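# Swap cup on right fixture plug, invert old cup on plate

## Task

Lift the steel cup that sits on the fixture at the robot's right, then set it upside down on the plate so that its entire rim rests on the plate. Next, take either of the two free steel cups and lower it over that same fixture's plug until it is fully seated. Both grippers must have released the cups at the end.

## Robot and tools

Robot: two arms, left_arm and right_arm, each ending in a parallel gripper. All positions share one scene frame whose origin lies on the table surface midway between the arm bases. +x runs forward over the table, +z runs up, and left_arm stands on the +y side. The arm names do not tell you which side of a camera picture an arm appears on. Each gripper's fingers extend along its own +z axis and close along its own y axis. The reported end_effector_position is the spot between the finger pads, roughly 1 cm short of the fingertips. Orientation is a quaternion written w first (qw, qx, qy, qz).

Row layout, used by both motion tools: 16 plain numbers covering both arms, even if one arm is idle. The first 8 belong to left_arm: x, y, z in metres, then qw, qx, qy, qz, then opening. The next 8 are the same for right_arm. Positions and quaternions are absolute targets in the scene frame, not offsets. Opening runs from -1 (closed) to +1 (fully open, 0.094 m). To keep an arm still, repeat its full pose from the latest result along with the opening it should keep. To keep a gripper's orientation steady, resend the same quaternion rather than copying a drifted reported one.

execute_actions(actions): a list of up to 15 actions, run in order. Each action is a table of up to 15 rows. Each row lasts one control step (1/30 s). A table with fewer than 15 rows repeats its final row until 15 steps have passed. An empty list just returns the current state and images. Before each action, every target must lie within 0.6 m of that gripper's current position along each of the gripper's own axes; otherwise that action is rejected for both arms. If any action is malformed, or the first one fails this distance test against the last reported state, the whole call is rejected and nothing moves.

move(target, speed, blocking): target is one 16-number row as above. Each gripper follows a straight line toward its pose and both arrive together, over 0.5 to 10 s; anything longer is cut off at 10 s before arrival. Rotation takes the shorter direction. speed is the top path speed in m/s, from 0.002 to 0.5, default 0.25; rotation is capped at twice that value in rad/s. The opening is applied as the move begins. The path ignores obstacles and the other arm, and the real gripper can lag, stray, or overshoot the speed, especially near full reach. Faster contact and targets set deeper past a contact both press harder. With blocking=false the call returns after 0.5 s while motion continues. Until a result shows the move has ended, further rows and moves are refused, so call wait or stop first.

wait(seconds): 0 to 10. The robot keeps its last command, and any running move continues. Returns early if that move finishes. stop(): brakes the current move to a halt; a fast arm needs more room to stop, and the fingers keep moving. zoom_image(camera, region): camera is cam_high, cam_left_wrist or cam_right_wrist. region is [x0, y0, x1, y1] in pixels of that camera's latest 504x504 image, measured from the top-left corner, at most 504 by 504. finished_scene(scene): pass the scene number to end it. This is final, and the goal must already be met and stable.

Controller behaviour: on each step, the commanded pose is limited to 70 mm and 16 degrees away from the measured pose, so a distant target may take several actions. After an action the arm only continues as far as the last limited pose, so send the remainder in the next call. Arms often stop a centimetre or more short, usually too low. Position wins over orientation when both cannot be met. Reported hand positions can be off, more so at long reach. Joint ranges (rad), base to gripper: waist -2.618 to 3.054, shoulder 0 to 3.142, elbow 0 to 3.142, wrist pitch -1.571 to 1.571, wrist yaw -1.571 to 1.571, wrist roll -2.094 to 2.094.

Result lines: the state line, 'left_arm: …' | 'right_arm: …', gives each gripper's position and quaternion. 'Hand target' shows the pose each arm is currently being driven to. grip_measured is the finger opening on the command scale; the final Joint positions value is the opening in metres. Readings can be about 1 mm off, with a fixed error per gripper. To hold something, command roughly 0.03 below grip_measured; a smaller gap gives a lighter hold. Pads push about 50-62 N each, with less on very thin parts and a brief spike at first contact. 'pose unreachable' means the clearance check altered or blocked that arm's command. The move: line reports how the move ended: done, off_target, moving, held (a check blocked the final step) or fault. It also lists limits that acted: paced means the pose was clipped; held means some steps were blocked, and the arm may then move faster than speed. It also gives each gripper's distance from its pose. If only one arm is named, the other finished at rest. FAULT lines mean an arm stopped. MOTOR HOT appears from 75 °C. Holding loads heats motors, causing a 10 s stop at 90 °C and, at 100 °C, a collapse of the arm. Avoid long loaded holds.

Cameras: cam_high gives an overview; the two wrist cameras are fisheye. Use zoom_image to check rim contact and plug seating.

Avoid: dropping or knocking anything off the table, which fails the task; slamming or shoving objects hard; and letting the arms collide or press on each other. Brief outside tugs on held parts or pushes on loose cups may occur, so grip firmly and re-check positions.

Each tool is called after "Call:" by a JSON object that holds its "api" and its "payload", one argument or row to a line.

## Session

Call:
{"api": "execute_actions", "payload": {
  "actions": []
}}

Scene clock: 0.00 s.
left_arm: end_effector_position=(+0.2460, +0.3421, +0.1572) grip_measured=+1.000 end_effector_quat_wxyz=(+0.466, +0.242, +0.774, -0.354) | right_arm: end_effector_position=(+0.6078, -0.2506, +0.2691) grip_measured=+1.000 end_effector_quat_wxyz=(+0.304, -0.380, +0.795, -0.361)
Joint positions: left_arm=[ 0.701  1.73   1.079 -1.295  1.225  1.62   0.094] | right_arm=[ 0.065  2.491  2.817 -1.037  0.555 -0.892  0.094]
Joint velocities: left_arm=[ 0.002 -0.007  0.002  0.022  0.022 -0.051  0.   ] | right_arm=[-0.017  0.002 -0.002 -0.051 -0.051 -0.007  0.   ]
Hand target (left_arm): +0.249, +0.343, +0.164; +0.478, +0.244, +0.768, -0.350
Hand target (right_arm): +0.606, -0.252, +0.280; +0.313, -0.373, +0.794, -0.363

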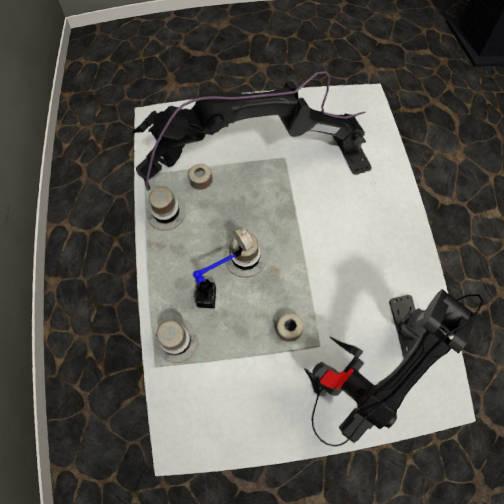

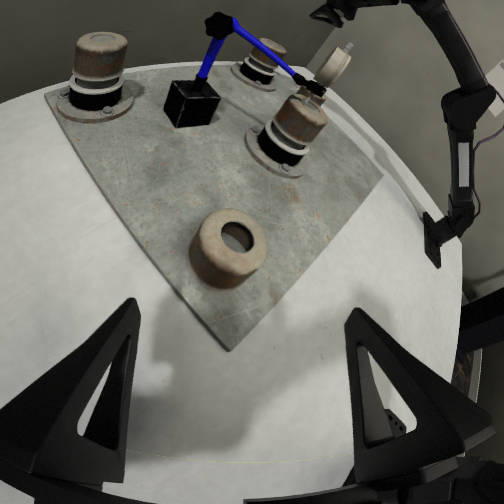

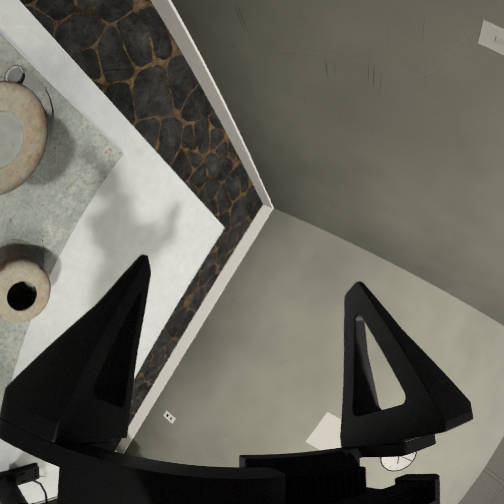

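Call:
{"api": "zoom_image", "payload": {
  "camera": "cam_high",
  "region": [120, 140, 340, 380]
}}

Region (120, 140, 340, 380) of cam_high's 504x504 image, scaled by 2.100, with more detail than that image has; it fills the left 462 columns of this view, and the rest is white.

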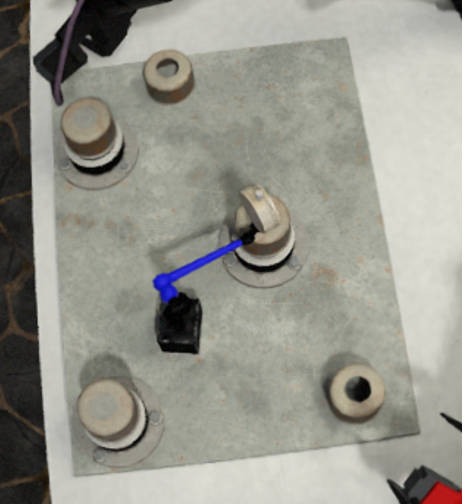

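Call:
{"api": "move", "payload": {
  "target": [0.246,0.342,0.157,0.466,0.242,0.774,-0.354,1, 0.4,-0.2,0.3,0,0,1,0,1]
}}

Scene clock: 19.07 s.
left_arm: end_effector_position=(+0.2452, +0.3421, +0.1558) grip_measured=+1.000 end_effector_quat_wxyz=(+0.462, +0.244, +0.776, -0.353) | right_arm: end_effector_position=(+0.4086, -0.1946, +0.2929) grip_measured=+1.000 end_effector_quat_wxyz=(+0.219, -0.018, +0.975, +0.046)
Joint positions: left_arm=[ 0.701  1.73   1.079 -1.295  1.217  1.62   0.094] | right_arm=[ 0.104  1.993  2.425 -1.554  0.032  0.255  0.094]
Joint velocities: left_arm=[-0.012 -0.002  0.002  0.022 -0.022 -0.037  0.   ] | right_arm=[-0.032  0.007 -0.002 -0.022  0.066  0.037  0.   ]
Hand target (left_arm): +0.246, +0.342, +0.157; +0.466, +0.242, +0.774, -0.354
Hand target (right_arm): +0.401, -0.198, +0.297; +0.215, -0.011, +0.975, +0.054
Off the commanded pose (left_arm): 0.001 m, 1 deg.
Off the commanded pose (right_arm): 0.012 m, 26 deg; orientation clipped at the last step of the last action.
elbow stopped short (right arm): the move would have taken joint 3 (elbow) straighter than the controller allows; a more bent joint 3 avoids this.
joint sent to its limit (right arm) — the command would take joint 4 (wrist pitch) past its lower limit, so that joint was sent only as far as its limit.
move: off_target (right_arm); limits=paced

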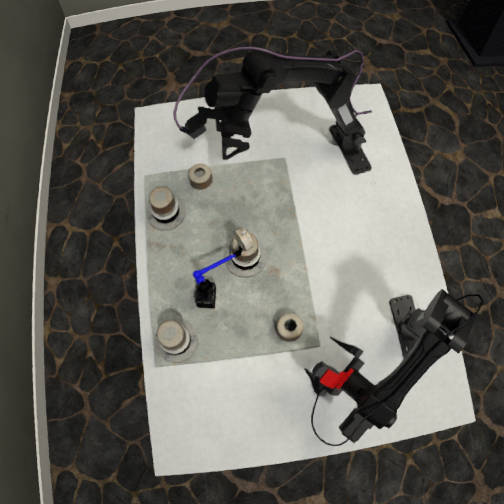

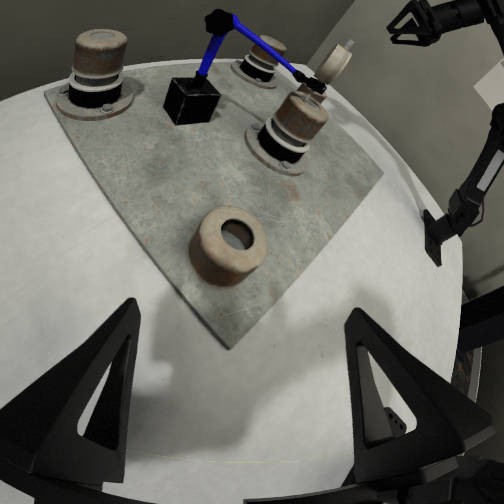

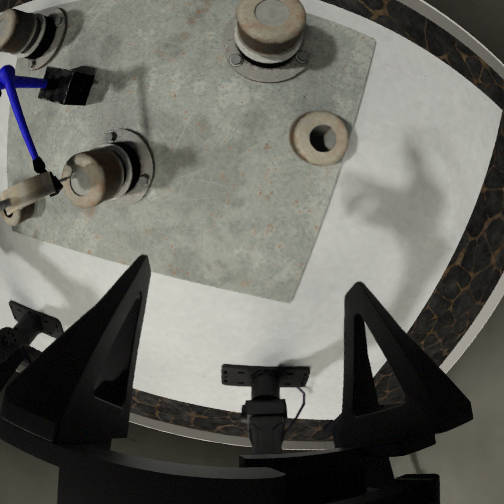

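Call:
{"api": "move", "payload": {
  "target": [0.246,0.342,0.157,0.466,0.242,0.774,-0.354,1, 0.45,-0.2,0.15,0.707,0,0.707,0,1]
}}

Scene clock: 29.50 s.
left_arm: end_effector_position=(+0.2446, +0.3422, +0.1547) grip_measured=+1.000 end_effector_quat_wxyz=(+0.460, +0.245, +0.777, -0.353) | right_arm: end_effector_position=(+0.4509, -0.2005, +0.1529) grip_measured=+1.000 end_effector_quat_wxyz=(+0.704, +0.006, +0.710, +0.003)
Joint positions: left_arm=[ 0.701  1.73   1.079 -1.295  1.21   1.62   0.094] | right_arm=[0.203 1.882 0.622 1.251 0.403 0.017 0.094]
Joint velocities: left_arm=[ 0.007  0.007 -0.007 -0.007 -0.037 -0.11   0.   ] | right_arm=[-0.027  0.002 -0.017 -0.007 -0.066  0.037  0.   ]
Hand target (left_arm): +0.246, +0.342, +0.157; +0.466, +0.242, +0.774, -0.354
Hand target (right_arm): +0.450, -0.200, +0.151; +0.706, +0.006, +0.709, -0.002
Off the commanded pose (left_arm): 0.003 m, 1 deg.
Off the commanded pose (right_arm): 0.003 m, 1 deg.
move: done

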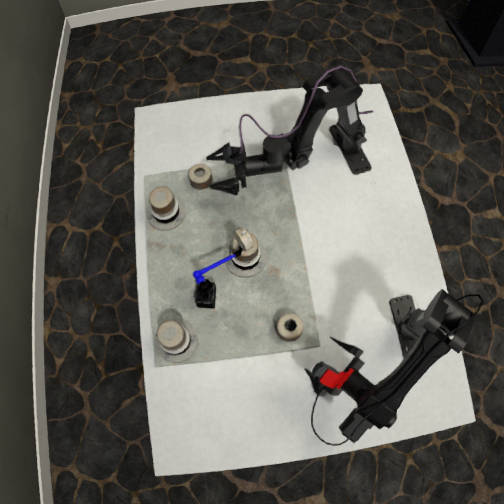

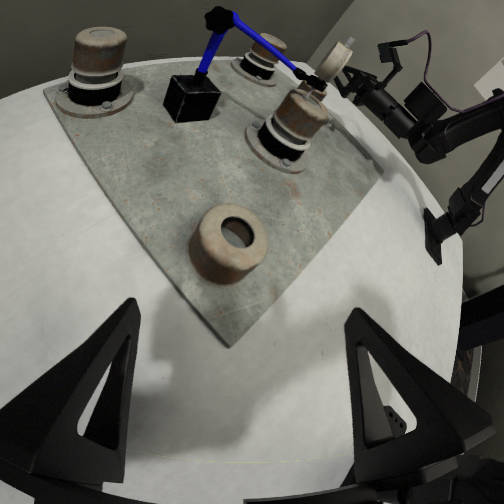

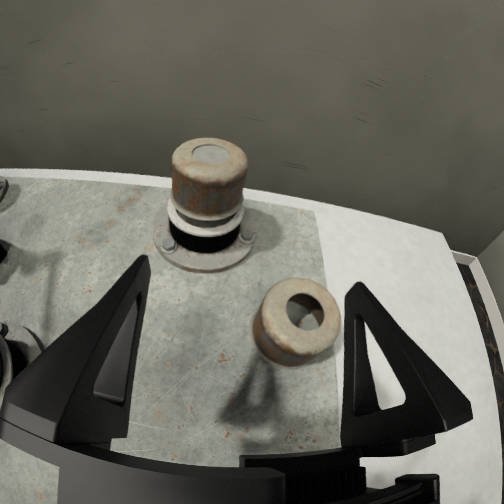

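Call:
{"api": "move", "payload": {
  "target": [0.246,0.342,0.157,0.466,0.242,0.774,-0.354,1, 0.45,-0.15,0.25,0.5,-0.5,0.5,0.5,1]
}}

Call:
{"api": "move", "payload": {
  "target": [0.246,0.342,0.157,0.466,0.242,0.774,-0.354,1, 0.45,-0.15,0.25,0.707,-0.707,0,0,1]
}}

Call:
{"api": "move", "payload": {
  "target": [0.246,0.342,0.157,0.466,0.242,0.774,-0.354,1, 0.45,-0.15,0.25,0.5,-0.5,-0.5,-0.5,1]
}}

Scene clock: 47.97 s.
left_arm: end_effector_position=(+0.2440, +0.3422, +0.1537) grip_measured=+1.000 end_effector_quat_wxyz=(+0.457, +0.246, +0.779, -0.352) | right_arm: end_effector_position=(+0.4500, -0.1493, +0.2462) grip_measured=+1.000 end_effector_quat_wxyz=(+0.515, -0.491, +0.508, +0.487)
Joint positions: left_arm=[ 0.701  1.73   1.079 -1.295  1.203  1.62   0.094] | right_arm=[-0.218  2.095  1.4    0.827 -1.548  0.121  0.094]
Joint velocities: left_arm=[-0.022  0.002 -0.002  0.007 -0.066 -0.081  0.   ] | right_arm=[ 0.002 -0.002  0.007  0.007 -0.007  0.022  0.   ]
Hand target (left_arm): +0.246, +0.342, +0.157; +0.466, +0.242, +0.774, -0.354
Hand target (right_arm): +0.451, -0.148, +0.249; +0.510, -0.494, +0.505, +0.491
Off the commanded pose (left_arm): 0.004 m, 1 deg.
Off the commanded pose (right_arm): 0.004 m, 3 deg.
joint sent to its limit (right arm) — the command would take joint 5 (wrist yaw) past its lower limit, so that joint was sent only as far as its limit.
move: off_target (right_arm)

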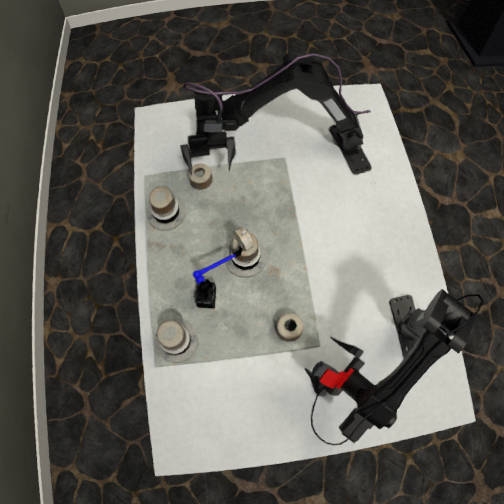

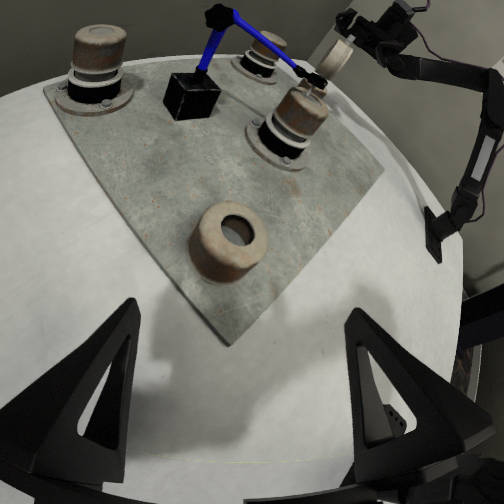

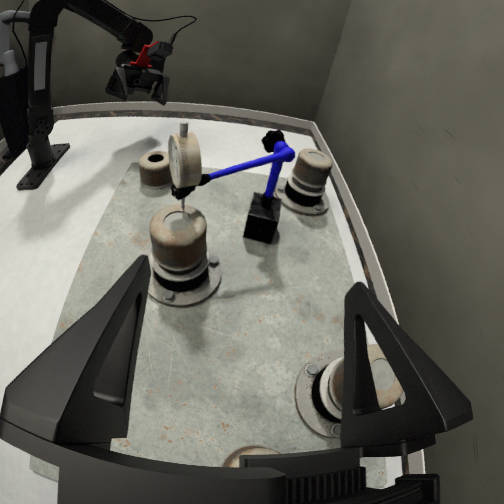

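Scene clock: 51.70 s.
left_arm: end_effector_position=(+0.2434, +0.3422, +0.1527) grip_measured=+1.000 end_effector_quat_wxyz=(+0.454, +0.248, +0.780, -0.351) | right_arm: end_effector_position=(+0.4469, -0.1492, +0.2461) grip_measured=+1.000 end_effector_quat_wxyz=(+0.710, -0.704, +0.023, -0.000)
Joint positions: left_arm=[ 0.701  1.73   1.079 -1.295  1.196  1.62   0.094] | right_arm=[-0.218  2.211  1.426  1.477 -1.558 -0.847  0.094]
Joint velocities: left_arm=[ 0.007  0.002 -0.002 -0.095 -0.037 -0.022  0.   ] | right_arm=[-0.017  0.002 -0.002  0.037  0.007  0.022  0.   ]
Hand target (left_arm): +0.246, +0.342, +0.157; +0.466, +0.242, +0.774, -0.354
Hand target (right_arm): +0.449, -0.150, +0.251; +0.709, -0.705, +0.011, -0.011
Off the commanded pose (left_arm): 0.005 m, 2 deg.
Off the commanded pose (right_arm): 0.005 m, 3 deg.
joint sent to its limit (right arm) — the command would take joint 5 (wrist yaw) past its lower limit, so that joint was sent only as far as its limit.
move: off_target (right_arm)

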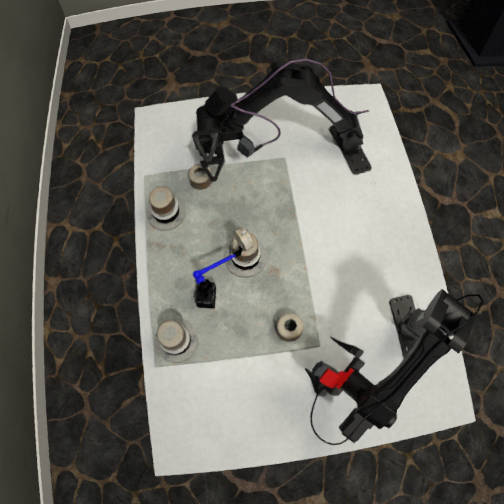

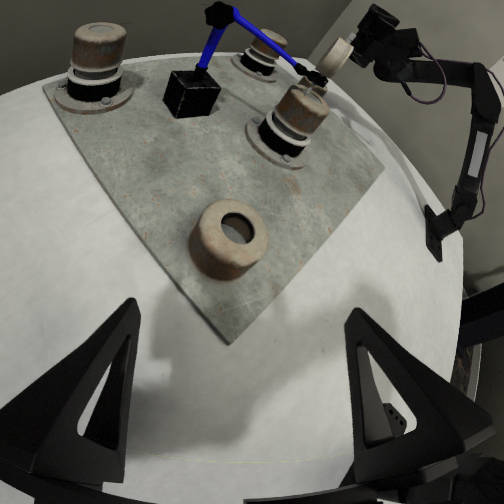

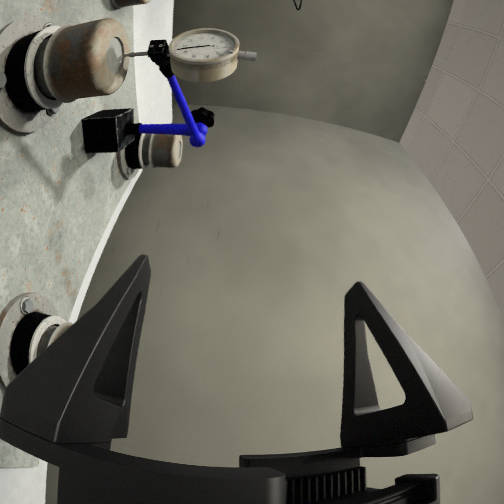

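Scene clock: 55.23 s.
left_arm: end_effector_position=(+0.2431, +0.3423, +0.1520) grip_measured=+1.000 end_effector_quat_wxyz=(+0.453, +0.248, +0.781, -0.351) | right_arm: end_effector_position=(+0.4461, -0.1491, +0.2455) grip_measured=+1.000 end_effector_quat_wxyz=(-0.560, +0.568, +0.416, +0.437)
Joint positions: left_arm=[ 0.701  1.73   1.079 -1.295  1.192  1.62   0.094] | right_arm=[-0.218  2.231  1.439  1.564 -1.559 -2.093  0.094]
Joint velocities: left_arm=[-0.007 -0.007 -0.002  0.007 -0.051  0.037  0.   ] | right_arm=[ 0.007 -0.002  0.007 -0.007  0.066 -0.007  0.   ]
Hand target (left_arm): +0.246, +0.342, +0.157; +0.466, +0.242, +0.774, -0.354
Hand target (right_arm): +0.450, -0.150, +0.251; +0.550, -0.559, -0.428, -0.449
Off the commanded pose (left_arm): 0.006 m, 2 deg.
Off the commanded pose (right_arm): 0.006 m, 16 deg; orientation clipped at the last step of the last action.
joint sent to its limit (right arm) — the command would take joint 4 (wrist pitch) past its upper limit, joint 5 (wrist yaw) past its lower limit and joint 6 (wrist roll) past its lower limit, so those joints were sent only as far as their limits.
move: off_target (right_arm); limits=paced

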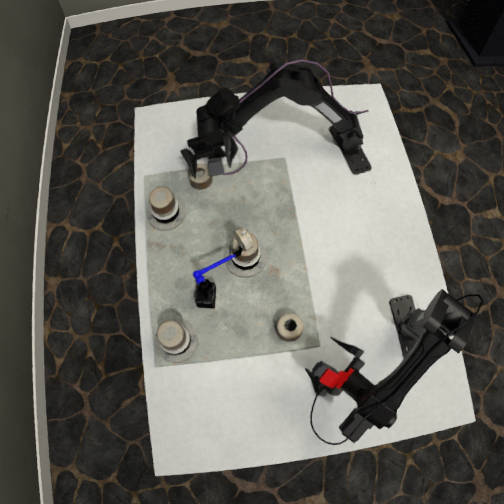

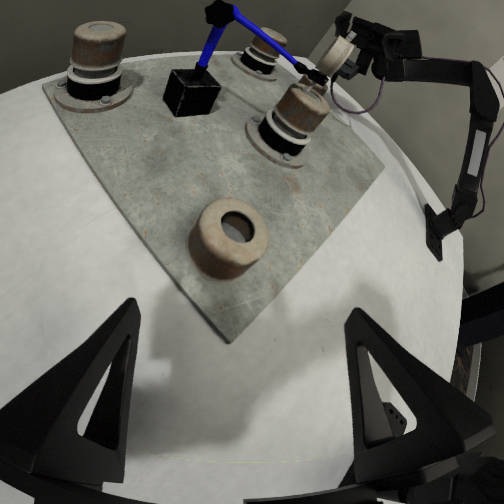

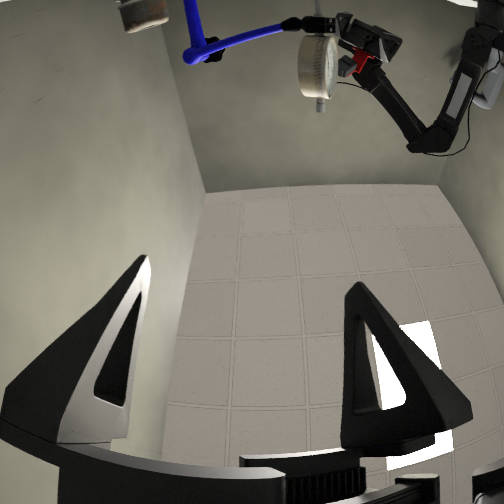

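Call:
{"api": "move", "payload": {
  "target": [0.246,0.342,0.157,0.466,0.242,0.774,-0.354,1, 0.45,-0.15,0.25,0.707,-0.707,0,0,1]
}}

Call:
{"api": "move", "payload": {
  "target": [0.246,0.342,0.157,0.466,0.242,0.774,-0.354,1, 0.45,-0.15,0.25,0.5,-0.5,0.5,0.5,1]
}}

Call:
{"api": "move", "payload": {
  "target": [0.246,0.342,0.157,0.466,0.242,0.774,-0.354,1, 0.45,-0.15,0.25,0,0,0.707,0.707,1]
}}

Call:
{"api": "move", "payload": {
  "target": [0.246,0.342,0.157,0.466,0.242,0.774,-0.354,1, 0.45,-0.15,0.25,-0.5,0.5,0.5,0.5,1]
}}

Scene clock: 67.60 s.
left_arm: end_effector_position=(+0.2431, +0.3423, +0.1521) grip_measured=+1.000 end_effector_quat_wxyz=(+0.453, +0.248, +0.781, -0.351) | right_arm: end_effector_position=(+0.4541, -0.1493, +0.2434) grip_measured=+1.000 end_effector_quat_wxyz=(+0.708, -0.706, +0.005, -0.018)
Joint positions: left_arm=[ 0.701  1.73   1.079 -1.295  1.192  1.62   0.094] | right_arm=[-0.218  2.168  1.427  1.13  -1.559 -1.199  0.094]
Joint velocities: left_arm=[-0.012  0.012 -0.017 -0.051 -0.022  0.051  0.   ] | right_arm=[-0.017  0.017 -0.017  0.037 -0.007 -0.037  0.   ]
Hand target (left_arm): +0.246, +0.342, +0.157; +0.466, +0.242, +0.774, -0.354
Hand target (right_arm): +0.451, -0.150, +0.249; +0.708, -0.706, +0.012, -0.012
Off the commanded pose (left_arm): 0.006 m, 2 deg.
Off the commanded pose (right_arm): 0.008 m, 2 deg.
joint sent to its limit (right arm) — the command would take joint 5 (wrist yaw) past its lower limit, so that joint was sent only as far as its limit.
move: done

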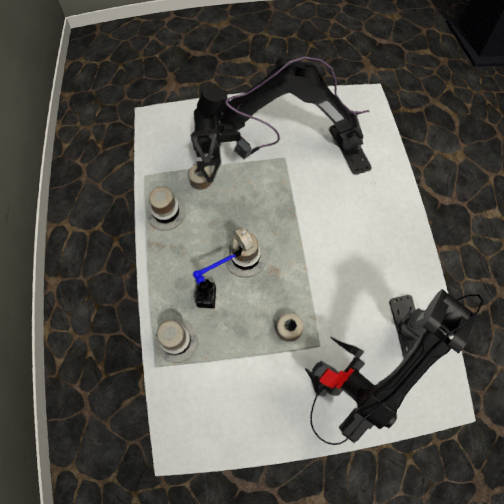

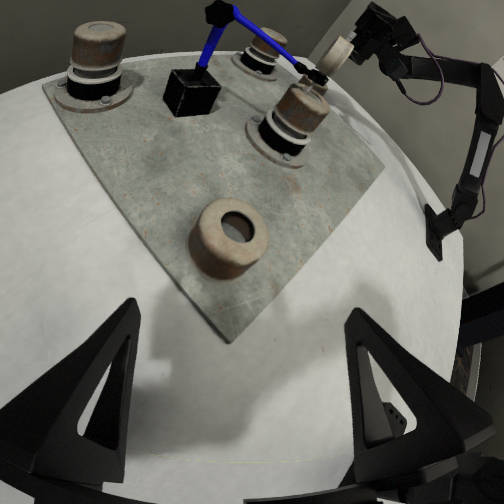

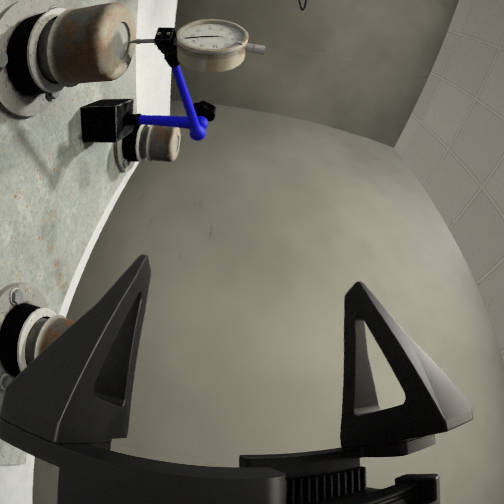

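Scene clock: 71.50 s.
left_arm: end_effector_position=(+0.2431, +0.3423, +0.1520) grip_measured=+1.000 end_effector_quat_wxyz=(+0.453, +0.248, +0.781, -0.351) | right_arm: end_effector_position=(+0.4522, -0.1493, +0.2351) grip_measured=+1.000 end_effector_quat_wxyz=(+0.504, -0.488, +0.512, +0.495)
Joint positions: left_arm=[ 0.701  1.73   1.079 -1.295  1.192  1.62   0.094] | right_arm=[-0.218  2.102  1.427  0.612 -1.559 -0.049  0.094]
Joint velocities: left_arm=[-0.007 -0.017 -0.017 -0.066  0.022  0.007  0.   ] | right_arm=[-0.012 -0.012 -0.007 -0.037  0.007 -0.022  0.   ]
Hand target (left_arm): +0.246, +0.342, +0.157; +0.466, +0.242, +0.774, -0.354
Hand target (right_arm): +0.450, -0.150, +0.249; +0.508, -0.492, +0.508, +0.491
Off the commanded pose (left_arm): 0.006 m, 2 deg.
Off the commanded pose (right_arm): 0.015 m, 2 deg.
joint sent to its limit (right arm) — the command would take joint 5 (wrist yaw) past its lower limit, so that joint was sent only as far as its limit.
move: off_target (right_arm)

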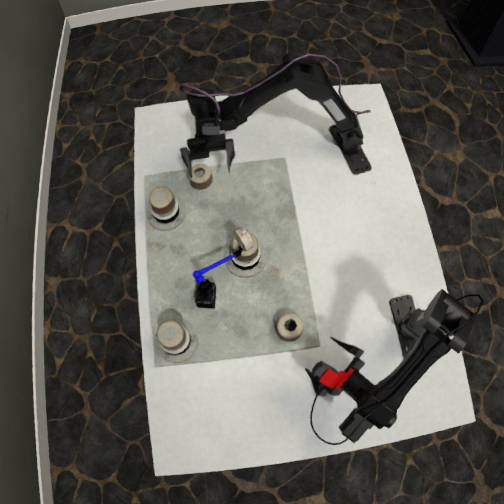

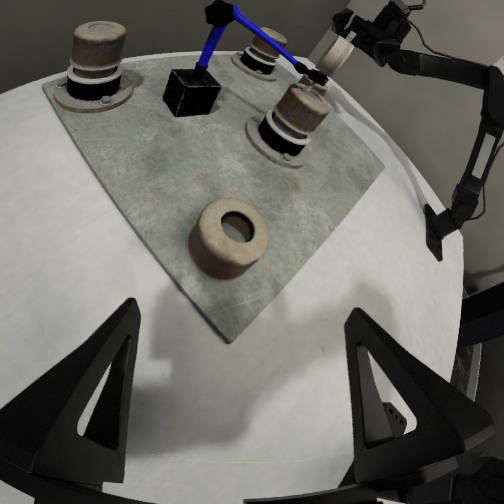

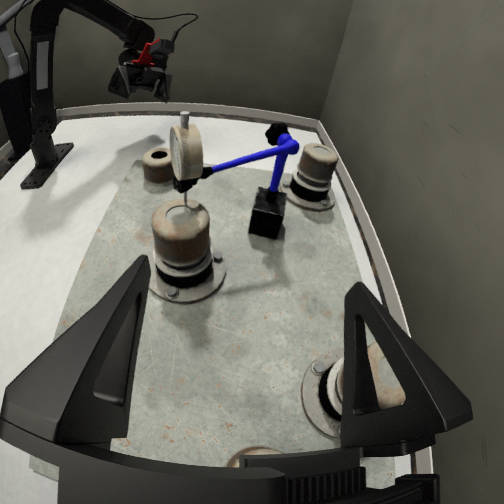

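Scene clock: 75.30 s.
left_arm: end_effector_position=(+0.2431, +0.3423, +0.1521) grip_measured=+1.000 end_effector_quat_wxyz=(+0.453, +0.248, +0.781, -0.351) | right_arm: end_effector_position=(+0.4503, -0.1492, +0.2297) grip_measured=+1.000 end_effector_quat_wxyz=(-0.004, +0.027, +0.708, +0.705)
Joint positions: left_arm=[ 0.701  1.73   1.079 -1.295  1.192  1.62   0.094] | right_arm=[-0.218  2.09   1.501  0.131 -1.559  1.157  0.094]
Joint velocities: left_arm=[-0.002 -0.002  0.002 -0.007 -0.022  0.037  0.   ] | right_arm=[-0.007 -0.022  0.007 -0.037 -0.051  0.081  0.   ]
Hand target (left_arm): +0.246, +0.342, +0.157; +0.466, +0.242, +0.774, -0.354
Hand target (right_arm): +0.449, -0.150, +0.249; +0.012, +0.012, +0.708, +0.706
Off the commanded pose (left_arm): 0.006 m, 2 deg.
Off the commanded pose (right_arm): 0.020 m, 3 deg.
joint sent to its limit (right arm) — the command would take joint 5 (wrist yaw) past its lower limit, so that joint was sent only as far as its limit.
move: off_target (right_arm)

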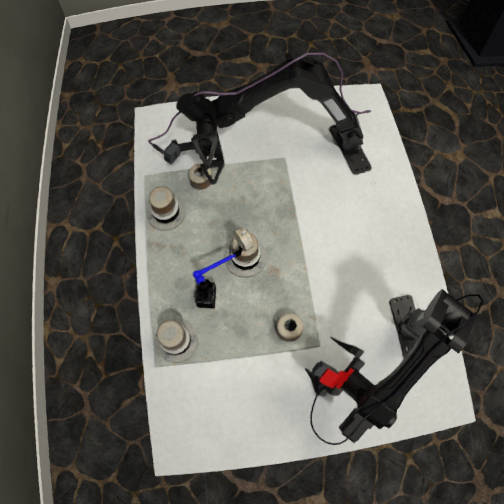

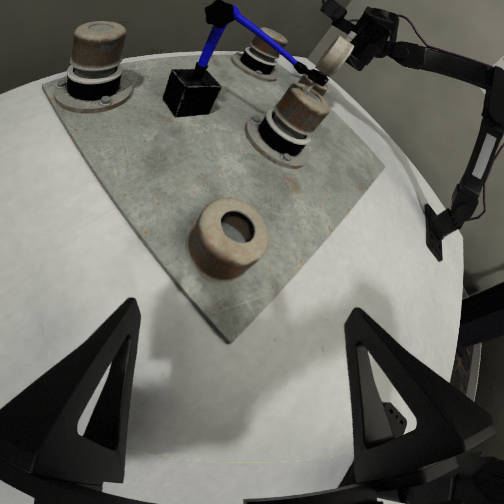

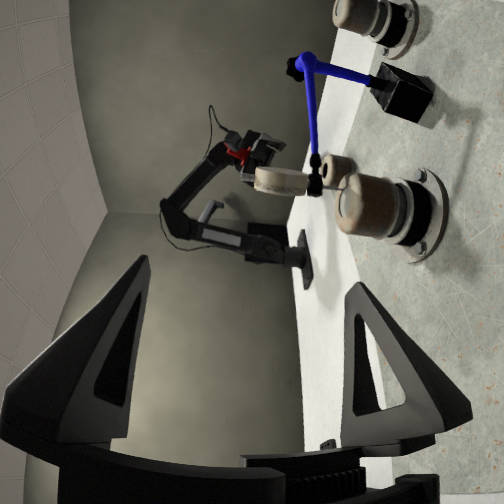

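Scene clock: 79.00 s.
left_arm: end_effector_position=(+0.2431, +0.3423, +0.1520) grip_measured=+1.000 end_effector_quat_wxyz=(+0.453, +0.248, +0.781, -0.351) | right_arm: end_effector_position=(+0.4470, -0.1492, +0.2446) grip_measured=+1.000 end_effector_quat_wxyz=(-0.487, +0.507, +0.499, +0.507)
Joint positions: left_arm=[ 0.701  1.73   1.079 -1.295  1.192  1.62   0.094] | right_arm=[-0.218  2.145  1.774 -0.677 -1.558  2.081  0.094]
Joint velocities: left_arm=[-0.002  0.007 -0.017 -0.037 -0.051  0.007  0.   ] | right_arm=[-0.022 -0.007 -0.002  0.007 -0.051 -0.007  0.   ]
Hand target (left_arm): +0.246, +0.342, +0.157; +0.466, +0.242, +0.774, -0.354
Hand target (right_arm): +0.449, -0.150, +0.249; +0.490, -0.509, -0.495, -0.505
Off the commanded pose (left_arm): 0.006 m, 2 deg.
Off the commanded pose (right_arm): 0.006 m, 2 deg.
joint sent to its limit (right arm) — the command would take joint 5 (wrist yaw) past its lower limit and joint 6 (wrist roll) past its upper limit, so those joints were sent only as far as their limits.
move: done

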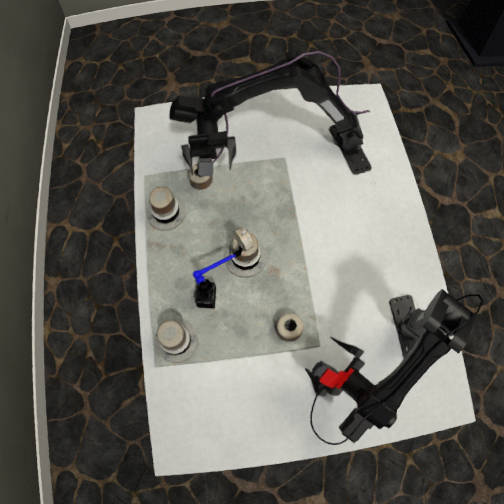

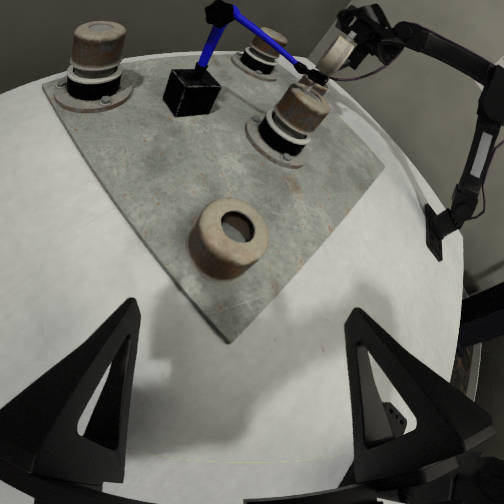

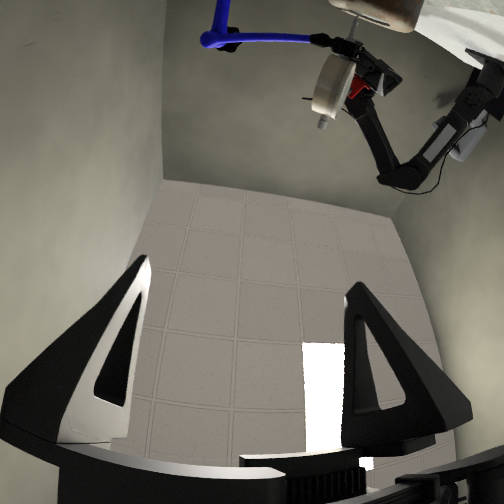

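Call:
{"api": "move", "payload": {
  "target": [0.246,0.342,0.157,0.466,0.242,0.774,-0.354,1, 0.5,-0.25,0.25,0,0,0.707,0.707,1]
}}

Call:
{"api": "move", "payload": {
  "target": [0.246,0.342,0.157,0.466,0.242,0.774,-0.354,1, 0.6,-0.33,0.17,0.5,-0.5,0.5,0.5,1]
}}

Scene clock: 89.17 s.
left_arm: end_effector_position=(+0.2431, +0.3423, +0.1520) grip_measured=+1.000 end_effector_quat_wxyz=(+0.453, +0.248, +0.781, -0.351) | right_arm: end_effector_position=(+0.4984, -0.2474, +0.2527) grip_measured=+1.000 end_effector_quat_wxyz=(+0.071, +0.091, +0.704, +0.701)
Joint positions: left_arm=[ 0.701  1.73   1.079 -1.295  1.192  1.62   0.094] | right_arm=[-0.415  2.165  1.738 -0.126 -1.558  1.046  0.094]
Joint velocities: left_arm=[ 0.002 -0.002 -0.022 -0.007 -0.007  0.037  0.   ] | right_arm=[ 0.002  0.002 -0.027  0.007  0.007 -0.066  0.   ]
Hand target (left_arm): +0.246, +0.342, +0.157; +0.466, +0.242, +0.774, -0.354
Hand target (right_arm): +0.499, -0.250, +0.251; +0.082, +0.084, +0.704, +0.701
Off the commanded pose (left_arm): 0.006 m, 2 deg.
Off the commanded pose (right_arm): 0.004 m, 13 deg.
joint sent to its limit (right arm) — the command would take joint 5 (wrist yaw) past its lower limit, so that joint was sent only as far as its limit.
move: off_target (right_arm)

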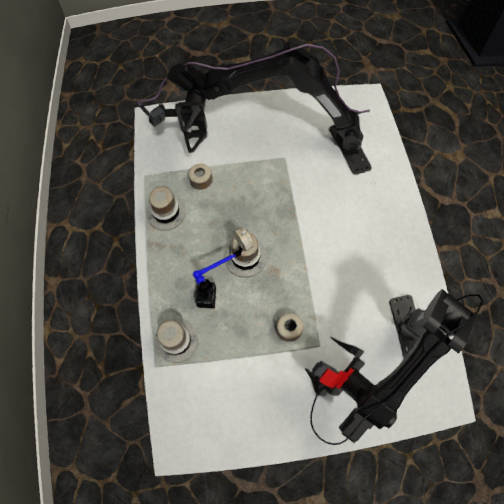

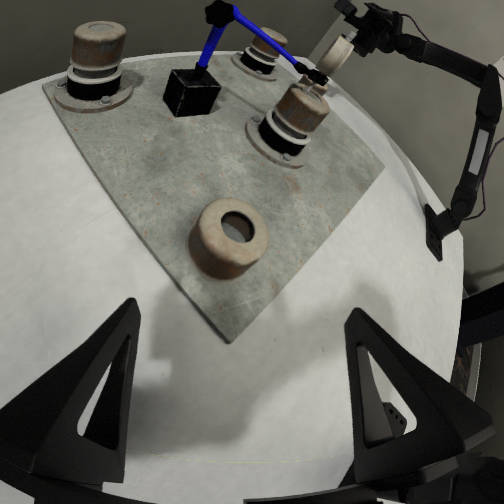

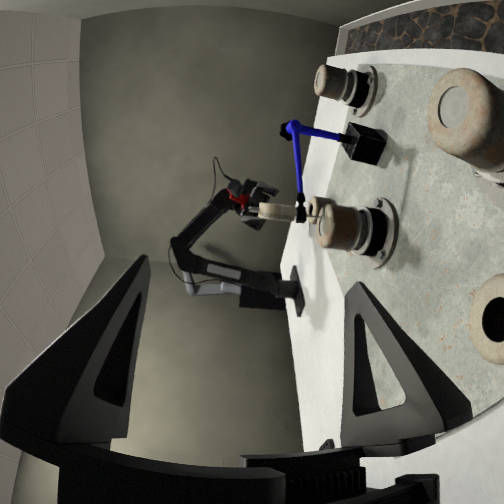

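Scene clock: 93.10 s.
left_arm: end_effector_position=(+0.2431, +0.3423, +0.1521) grip_measured=+1.000 end_effector_quat_wxyz=(+0.453, +0.248, +0.781, -0.351) | right_arm: end_effector_position=(+0.5986, -0.3268, +0.1636) grip_measured=+1.000 end_effector_quat_wxyz=(+0.562, -0.394, +0.587, +0.429)
Joint positions: left_arm=[ 0.701  1.73   1.079 -1.295  1.192  1.62   0.094] | right_arm=[-0.51   2.733  2.228  0.595 -1.558  0.149  0.094]
Joint velocities: left_arm=[-0.012 -0.002 -0.012 -0.139 -0.022 -0.037  0.   ] | right_arm=[-0.007  0.002  0.007  0.007  0.066 -0.051  0.   ]
Hand target (left_arm): +0.246, +0.342, +0.157; +0.466, +0.242, +0.774, -0.354
Hand target (right_arm): +0.600, -0.331, +0.172; +0.574, -0.407, +0.578, +0.414
Off the commanded pose (left_arm): 0.006 m, 2 deg.
Off the commanded pose (right_arm): 0.007 m, 19 deg; orientation clipped at the last step of the last action.
joint sent to its limit (right arm) — the command would take joint 5 (wrist yaw) past its lower limit, so that joint was sent only as far as its limit.
move: off_target (right_arm); limits=paced

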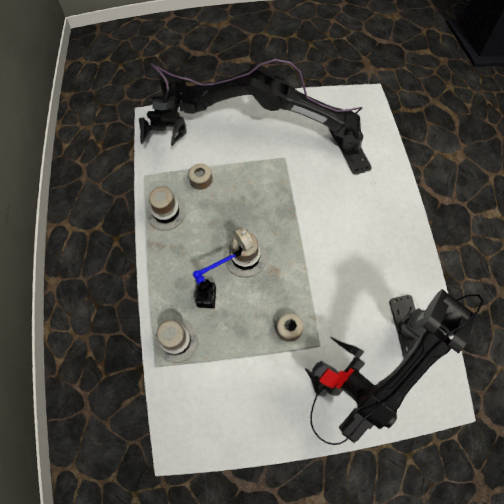

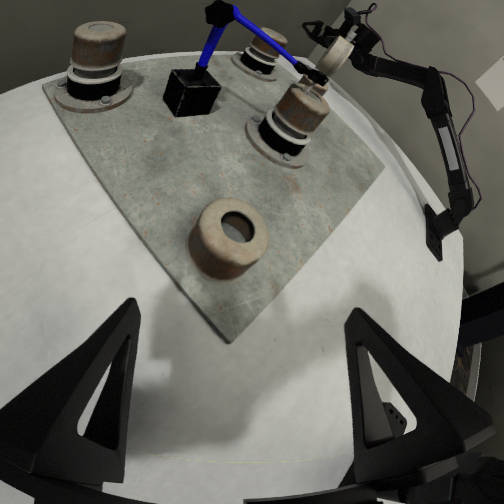

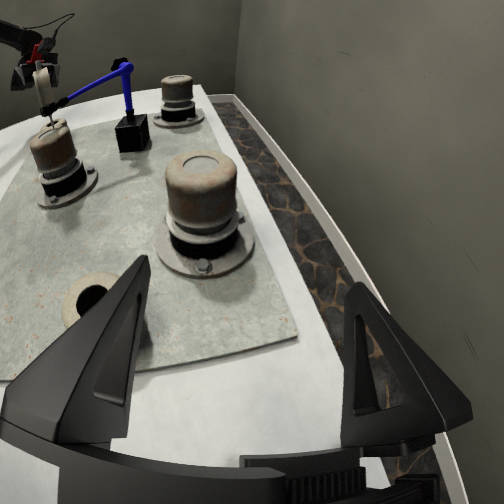

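Call:
{"api": "move", "payload": {
  "target": [0.246,0.342,0.157,0.466,0.242,0.774,-0.354,1, 0.58,-0.31,0.10,0.606,-0.364,0.606,0.364,1]
}}

Scene clock: 101.30 s.
left_arm: end_effector_position=(+0.2431, +0.3423, +0.1520) grip_measured=+1.000 end_effector_quat_wxyz=(+0.453, +0.248, +0.781, -0.351) | right_arm: end_effector_position=(+0.5785, -0.3116, +0.0888) grip_measured=+1.000 end_effector_quat_wxyz=(+0.598, -0.362, +0.611, +0.371)
Joint positions: left_arm=[ 0.701  1.73   1.079 -1.295  1.192  1.62   0.094] | right_arm=[-0.49   2.647  1.767  0.835 -1.385 -0.023  0.094]
Joint velocities: left_arm=[-0.027  0.002 -0.002 -0.037 -0.007  0.022  0.   ] | right_arm=[-0.002 -0.012 -0.002 -0.022 -0.022  0.037  0.   ]
Hand target (left_arm): +0.246, +0.342, +0.157; +0.466, +0.242, +0.774, -0.354
Hand target (right_arm): +0.580, -0.310, +0.100; +0.605, -0.365, +0.607, +0.364
Off the commanded pose (left_arm): 0.006 m, 2 deg.
Off the commanded pose (right_arm): 0.011 m, 1 deg.
move: off_target (right_arm)

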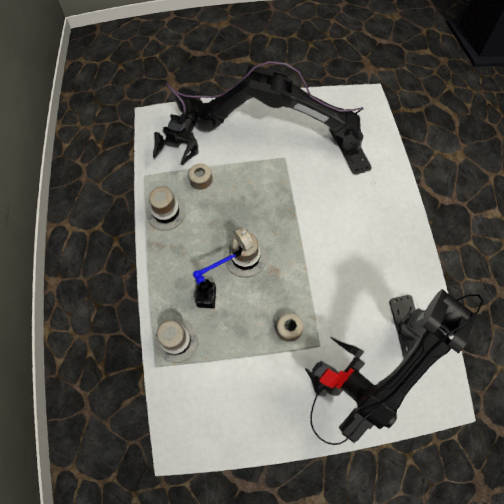

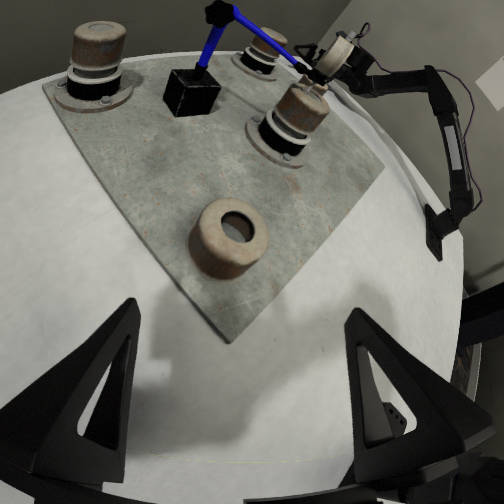

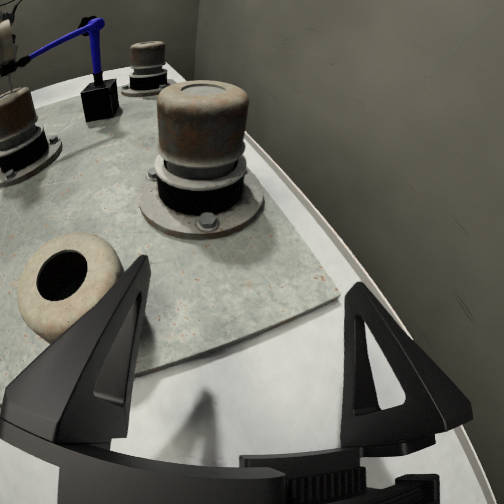

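Call:
{"api": "move", "payload": {
  "target": [0.246,0.342,0.157,0.466,0.242,0.774,-0.354,1, 0.58,-0.245,0.10,0.606,-0.364,0.606,0.364,1],
  "speed": 0.1
}}

Scene clock: 106.47 s.
left_arm: end_effector_position=(+0.2431, +0.3423, +0.1520) grip_measured=+1.000 end_effector_quat_wxyz=(+0.453, +0.248, +0.781, -0.351) | right_arm: end_effector_position=(+0.5808, -0.2473, +0.0905) grip_measured=+1.000 end_effector_quat_wxyz=(+0.601, -0.365, +0.608, +0.369)
Joint positions: left_arm=[ 0.701  1.73   1.079 -1.295  1.192  1.62   0.094] | right_arm=[-0.369  2.608  1.679  0.913 -1.263 -0.006  0.094]
Joint velocities: left_arm=[ 0.007 -0.017  0.007  0.022  0.007  0.051  0.   ] | right_arm=[-0.022  0.002 -0.002  0.007 -0.037 -0.051  0.   ]
Hand target (left_arm): +0.246, +0.342, +0.157; +0.466, +0.242, +0.774, -0.354
Hand target (right_arm): +0.581, -0.245, +0.100; +0.607, -0.364, +0.606, +0.365
Off the commanded pose (left_arm): 0.006 m, 2 deg.
Off the commanded pose (right_arm): 0.010 m, 1 deg.
move: done

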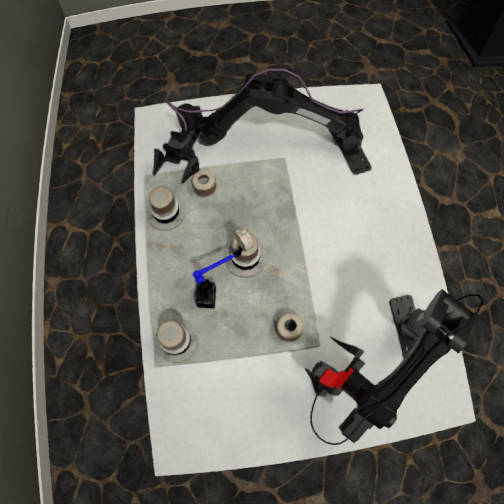

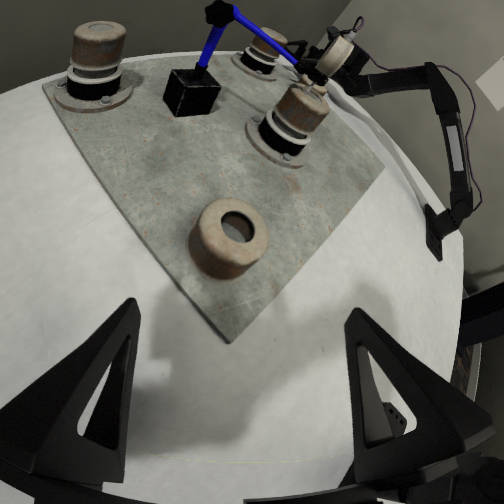

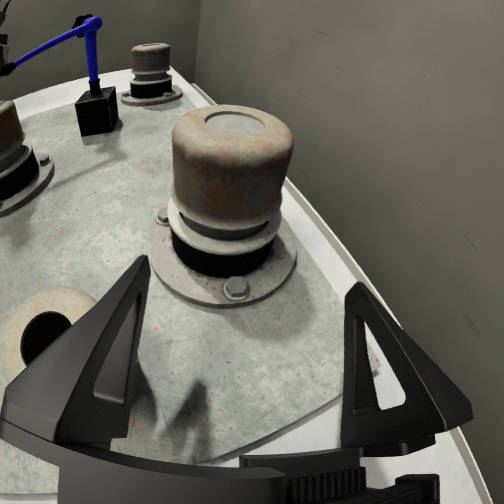

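Call:
{"api": "move", "payload": {
  "target": [0.246,0.342,0.157,0.466,0.242,0.774,-0.354,1, 0.592,-0.205,0.11,0.606,-0.364,0.606,0.364,1],
  "speed": 0.08
}}

Scene clock: 114.77 s.
left_arm: end_effector_position=(+0.2431, +0.3423, +0.1520) grip_measured=+1.000 end_effector_quat_wxyz=(+0.453, +0.248, +0.781, -0.351) | right_arm: end_effector_position=(+0.5864, -0.2071, +0.0899) grip_measured=+1.000 end_effector_quat_wxyz=(+0.600, -0.363, +0.610, +0.369)
Joint positions: left_arm=[ 0.701  1.73   1.079 -1.295  1.192  1.62   0.094] | right_arm=[-0.289  2.608  1.679  0.91  -1.182 -0.002  0.094]
Joint velocities: left_arm=[ 0.007  0.007 -0.007  0.022 -0.066 -0.066  0.   ] | right_arm=[-0.002 -0.002 -0.012  0.007 -0.037 -0.007  0.   ]
Hand target (left_arm): +0.246, +0.342, +0.157; +0.466, +0.242, +0.774, -0.354
Hand target (right_arm): +0.592, -0.205, +0.110; +0.607, -0.363, +0.605, +0.365
Off the commanded pose (left_arm): 0.006 m, 2 deg.
Off the commanded pose (right_arm): 0.021 m, 1 deg.
move: off_target (right_arm)

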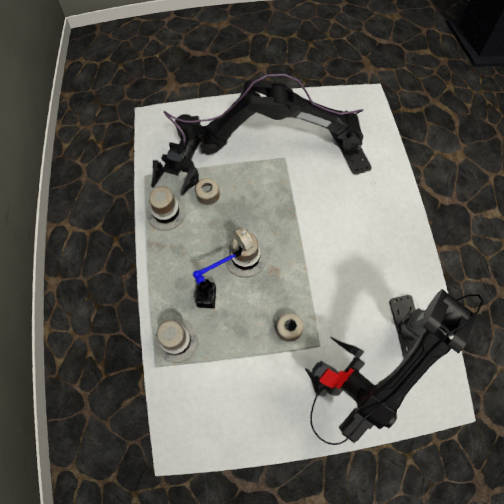

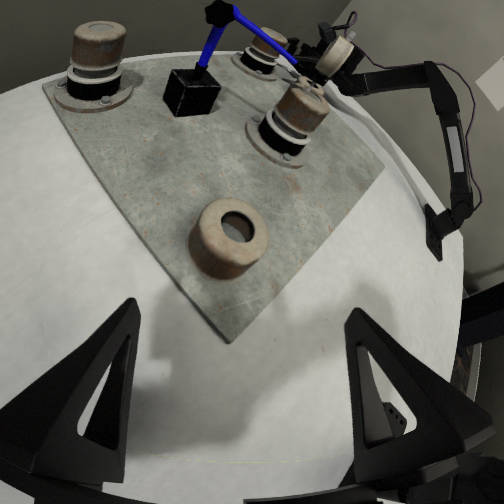

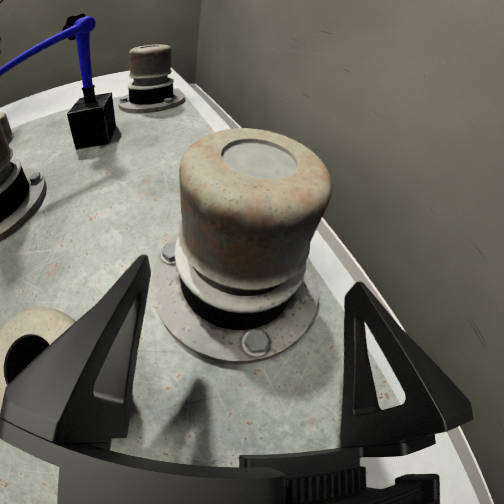

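Call:
{"api": "move", "payload": {
  "target": [0.246,0.342,0.157,0.466,0.242,0.774,-0.354,1, 0.595,-0.2,0.14,0.606,-0.364,0.606,0.364,1],
  "speed": 0.08
}}

Scene clock: 118.77 s.
left_arm: end_effector_position=(+0.2431, +0.3423, +0.1520) grip_measured=+1.000 end_effector_quat_wxyz=(+0.453, +0.248, +0.781, -0.351) | right_arm: end_effector_position=(+0.5892, -0.2025, +0.1208) grip_measured=+1.000 end_effector_quat_wxyz=(+0.599, -0.361, +0.611, +0.370)
Joint positions: left_arm=[ 0.701  1.73   1.079 -1.295  1.192  1.62   0.094] | right_arm=[-0.28   2.539  1.689  0.83  -1.171  0.     0.094]
Joint velocities: left_arm=[-0.027  0.007  0.022  0.007  0.007 -0.022  0.   ] | right_arm=[ 0.012  0.002 -0.027 -0.007  0.007  0.037  0.   ]
Hand target (left_arm): +0.246, +0.342, +0.157; +0.466, +0.242, +0.774, -0.354
Hand target (right_arm): +0.594, -0.200, +0.140; +0.607, -0.364, +0.606, +0.364
Off the commanded pose (left_arm): 0.006 m, 2 deg.
Off the commanded pose (right_arm): 0.020 m, 1 deg.
move: off_target (right_arm)

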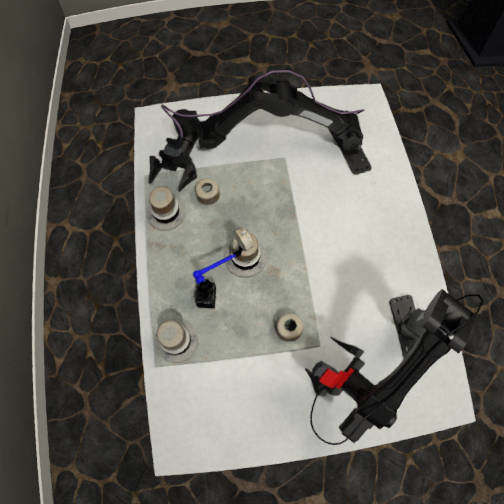

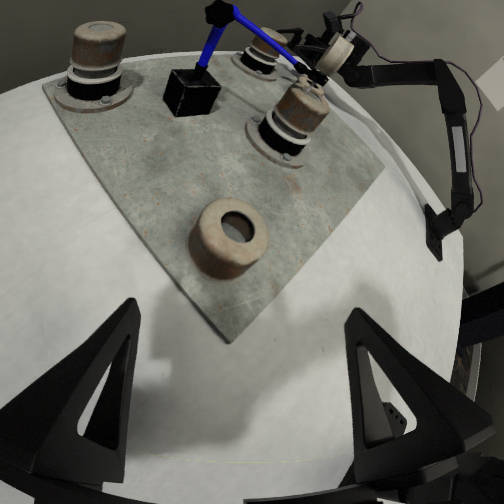

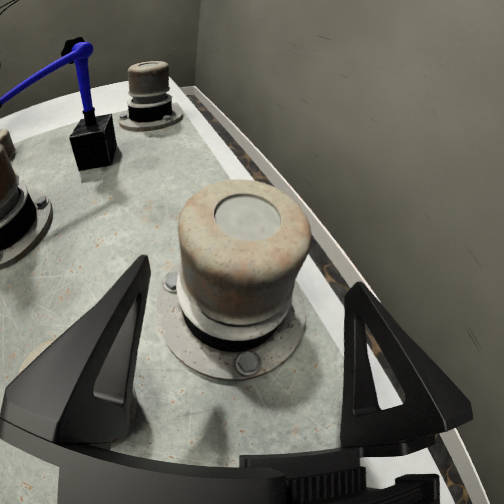

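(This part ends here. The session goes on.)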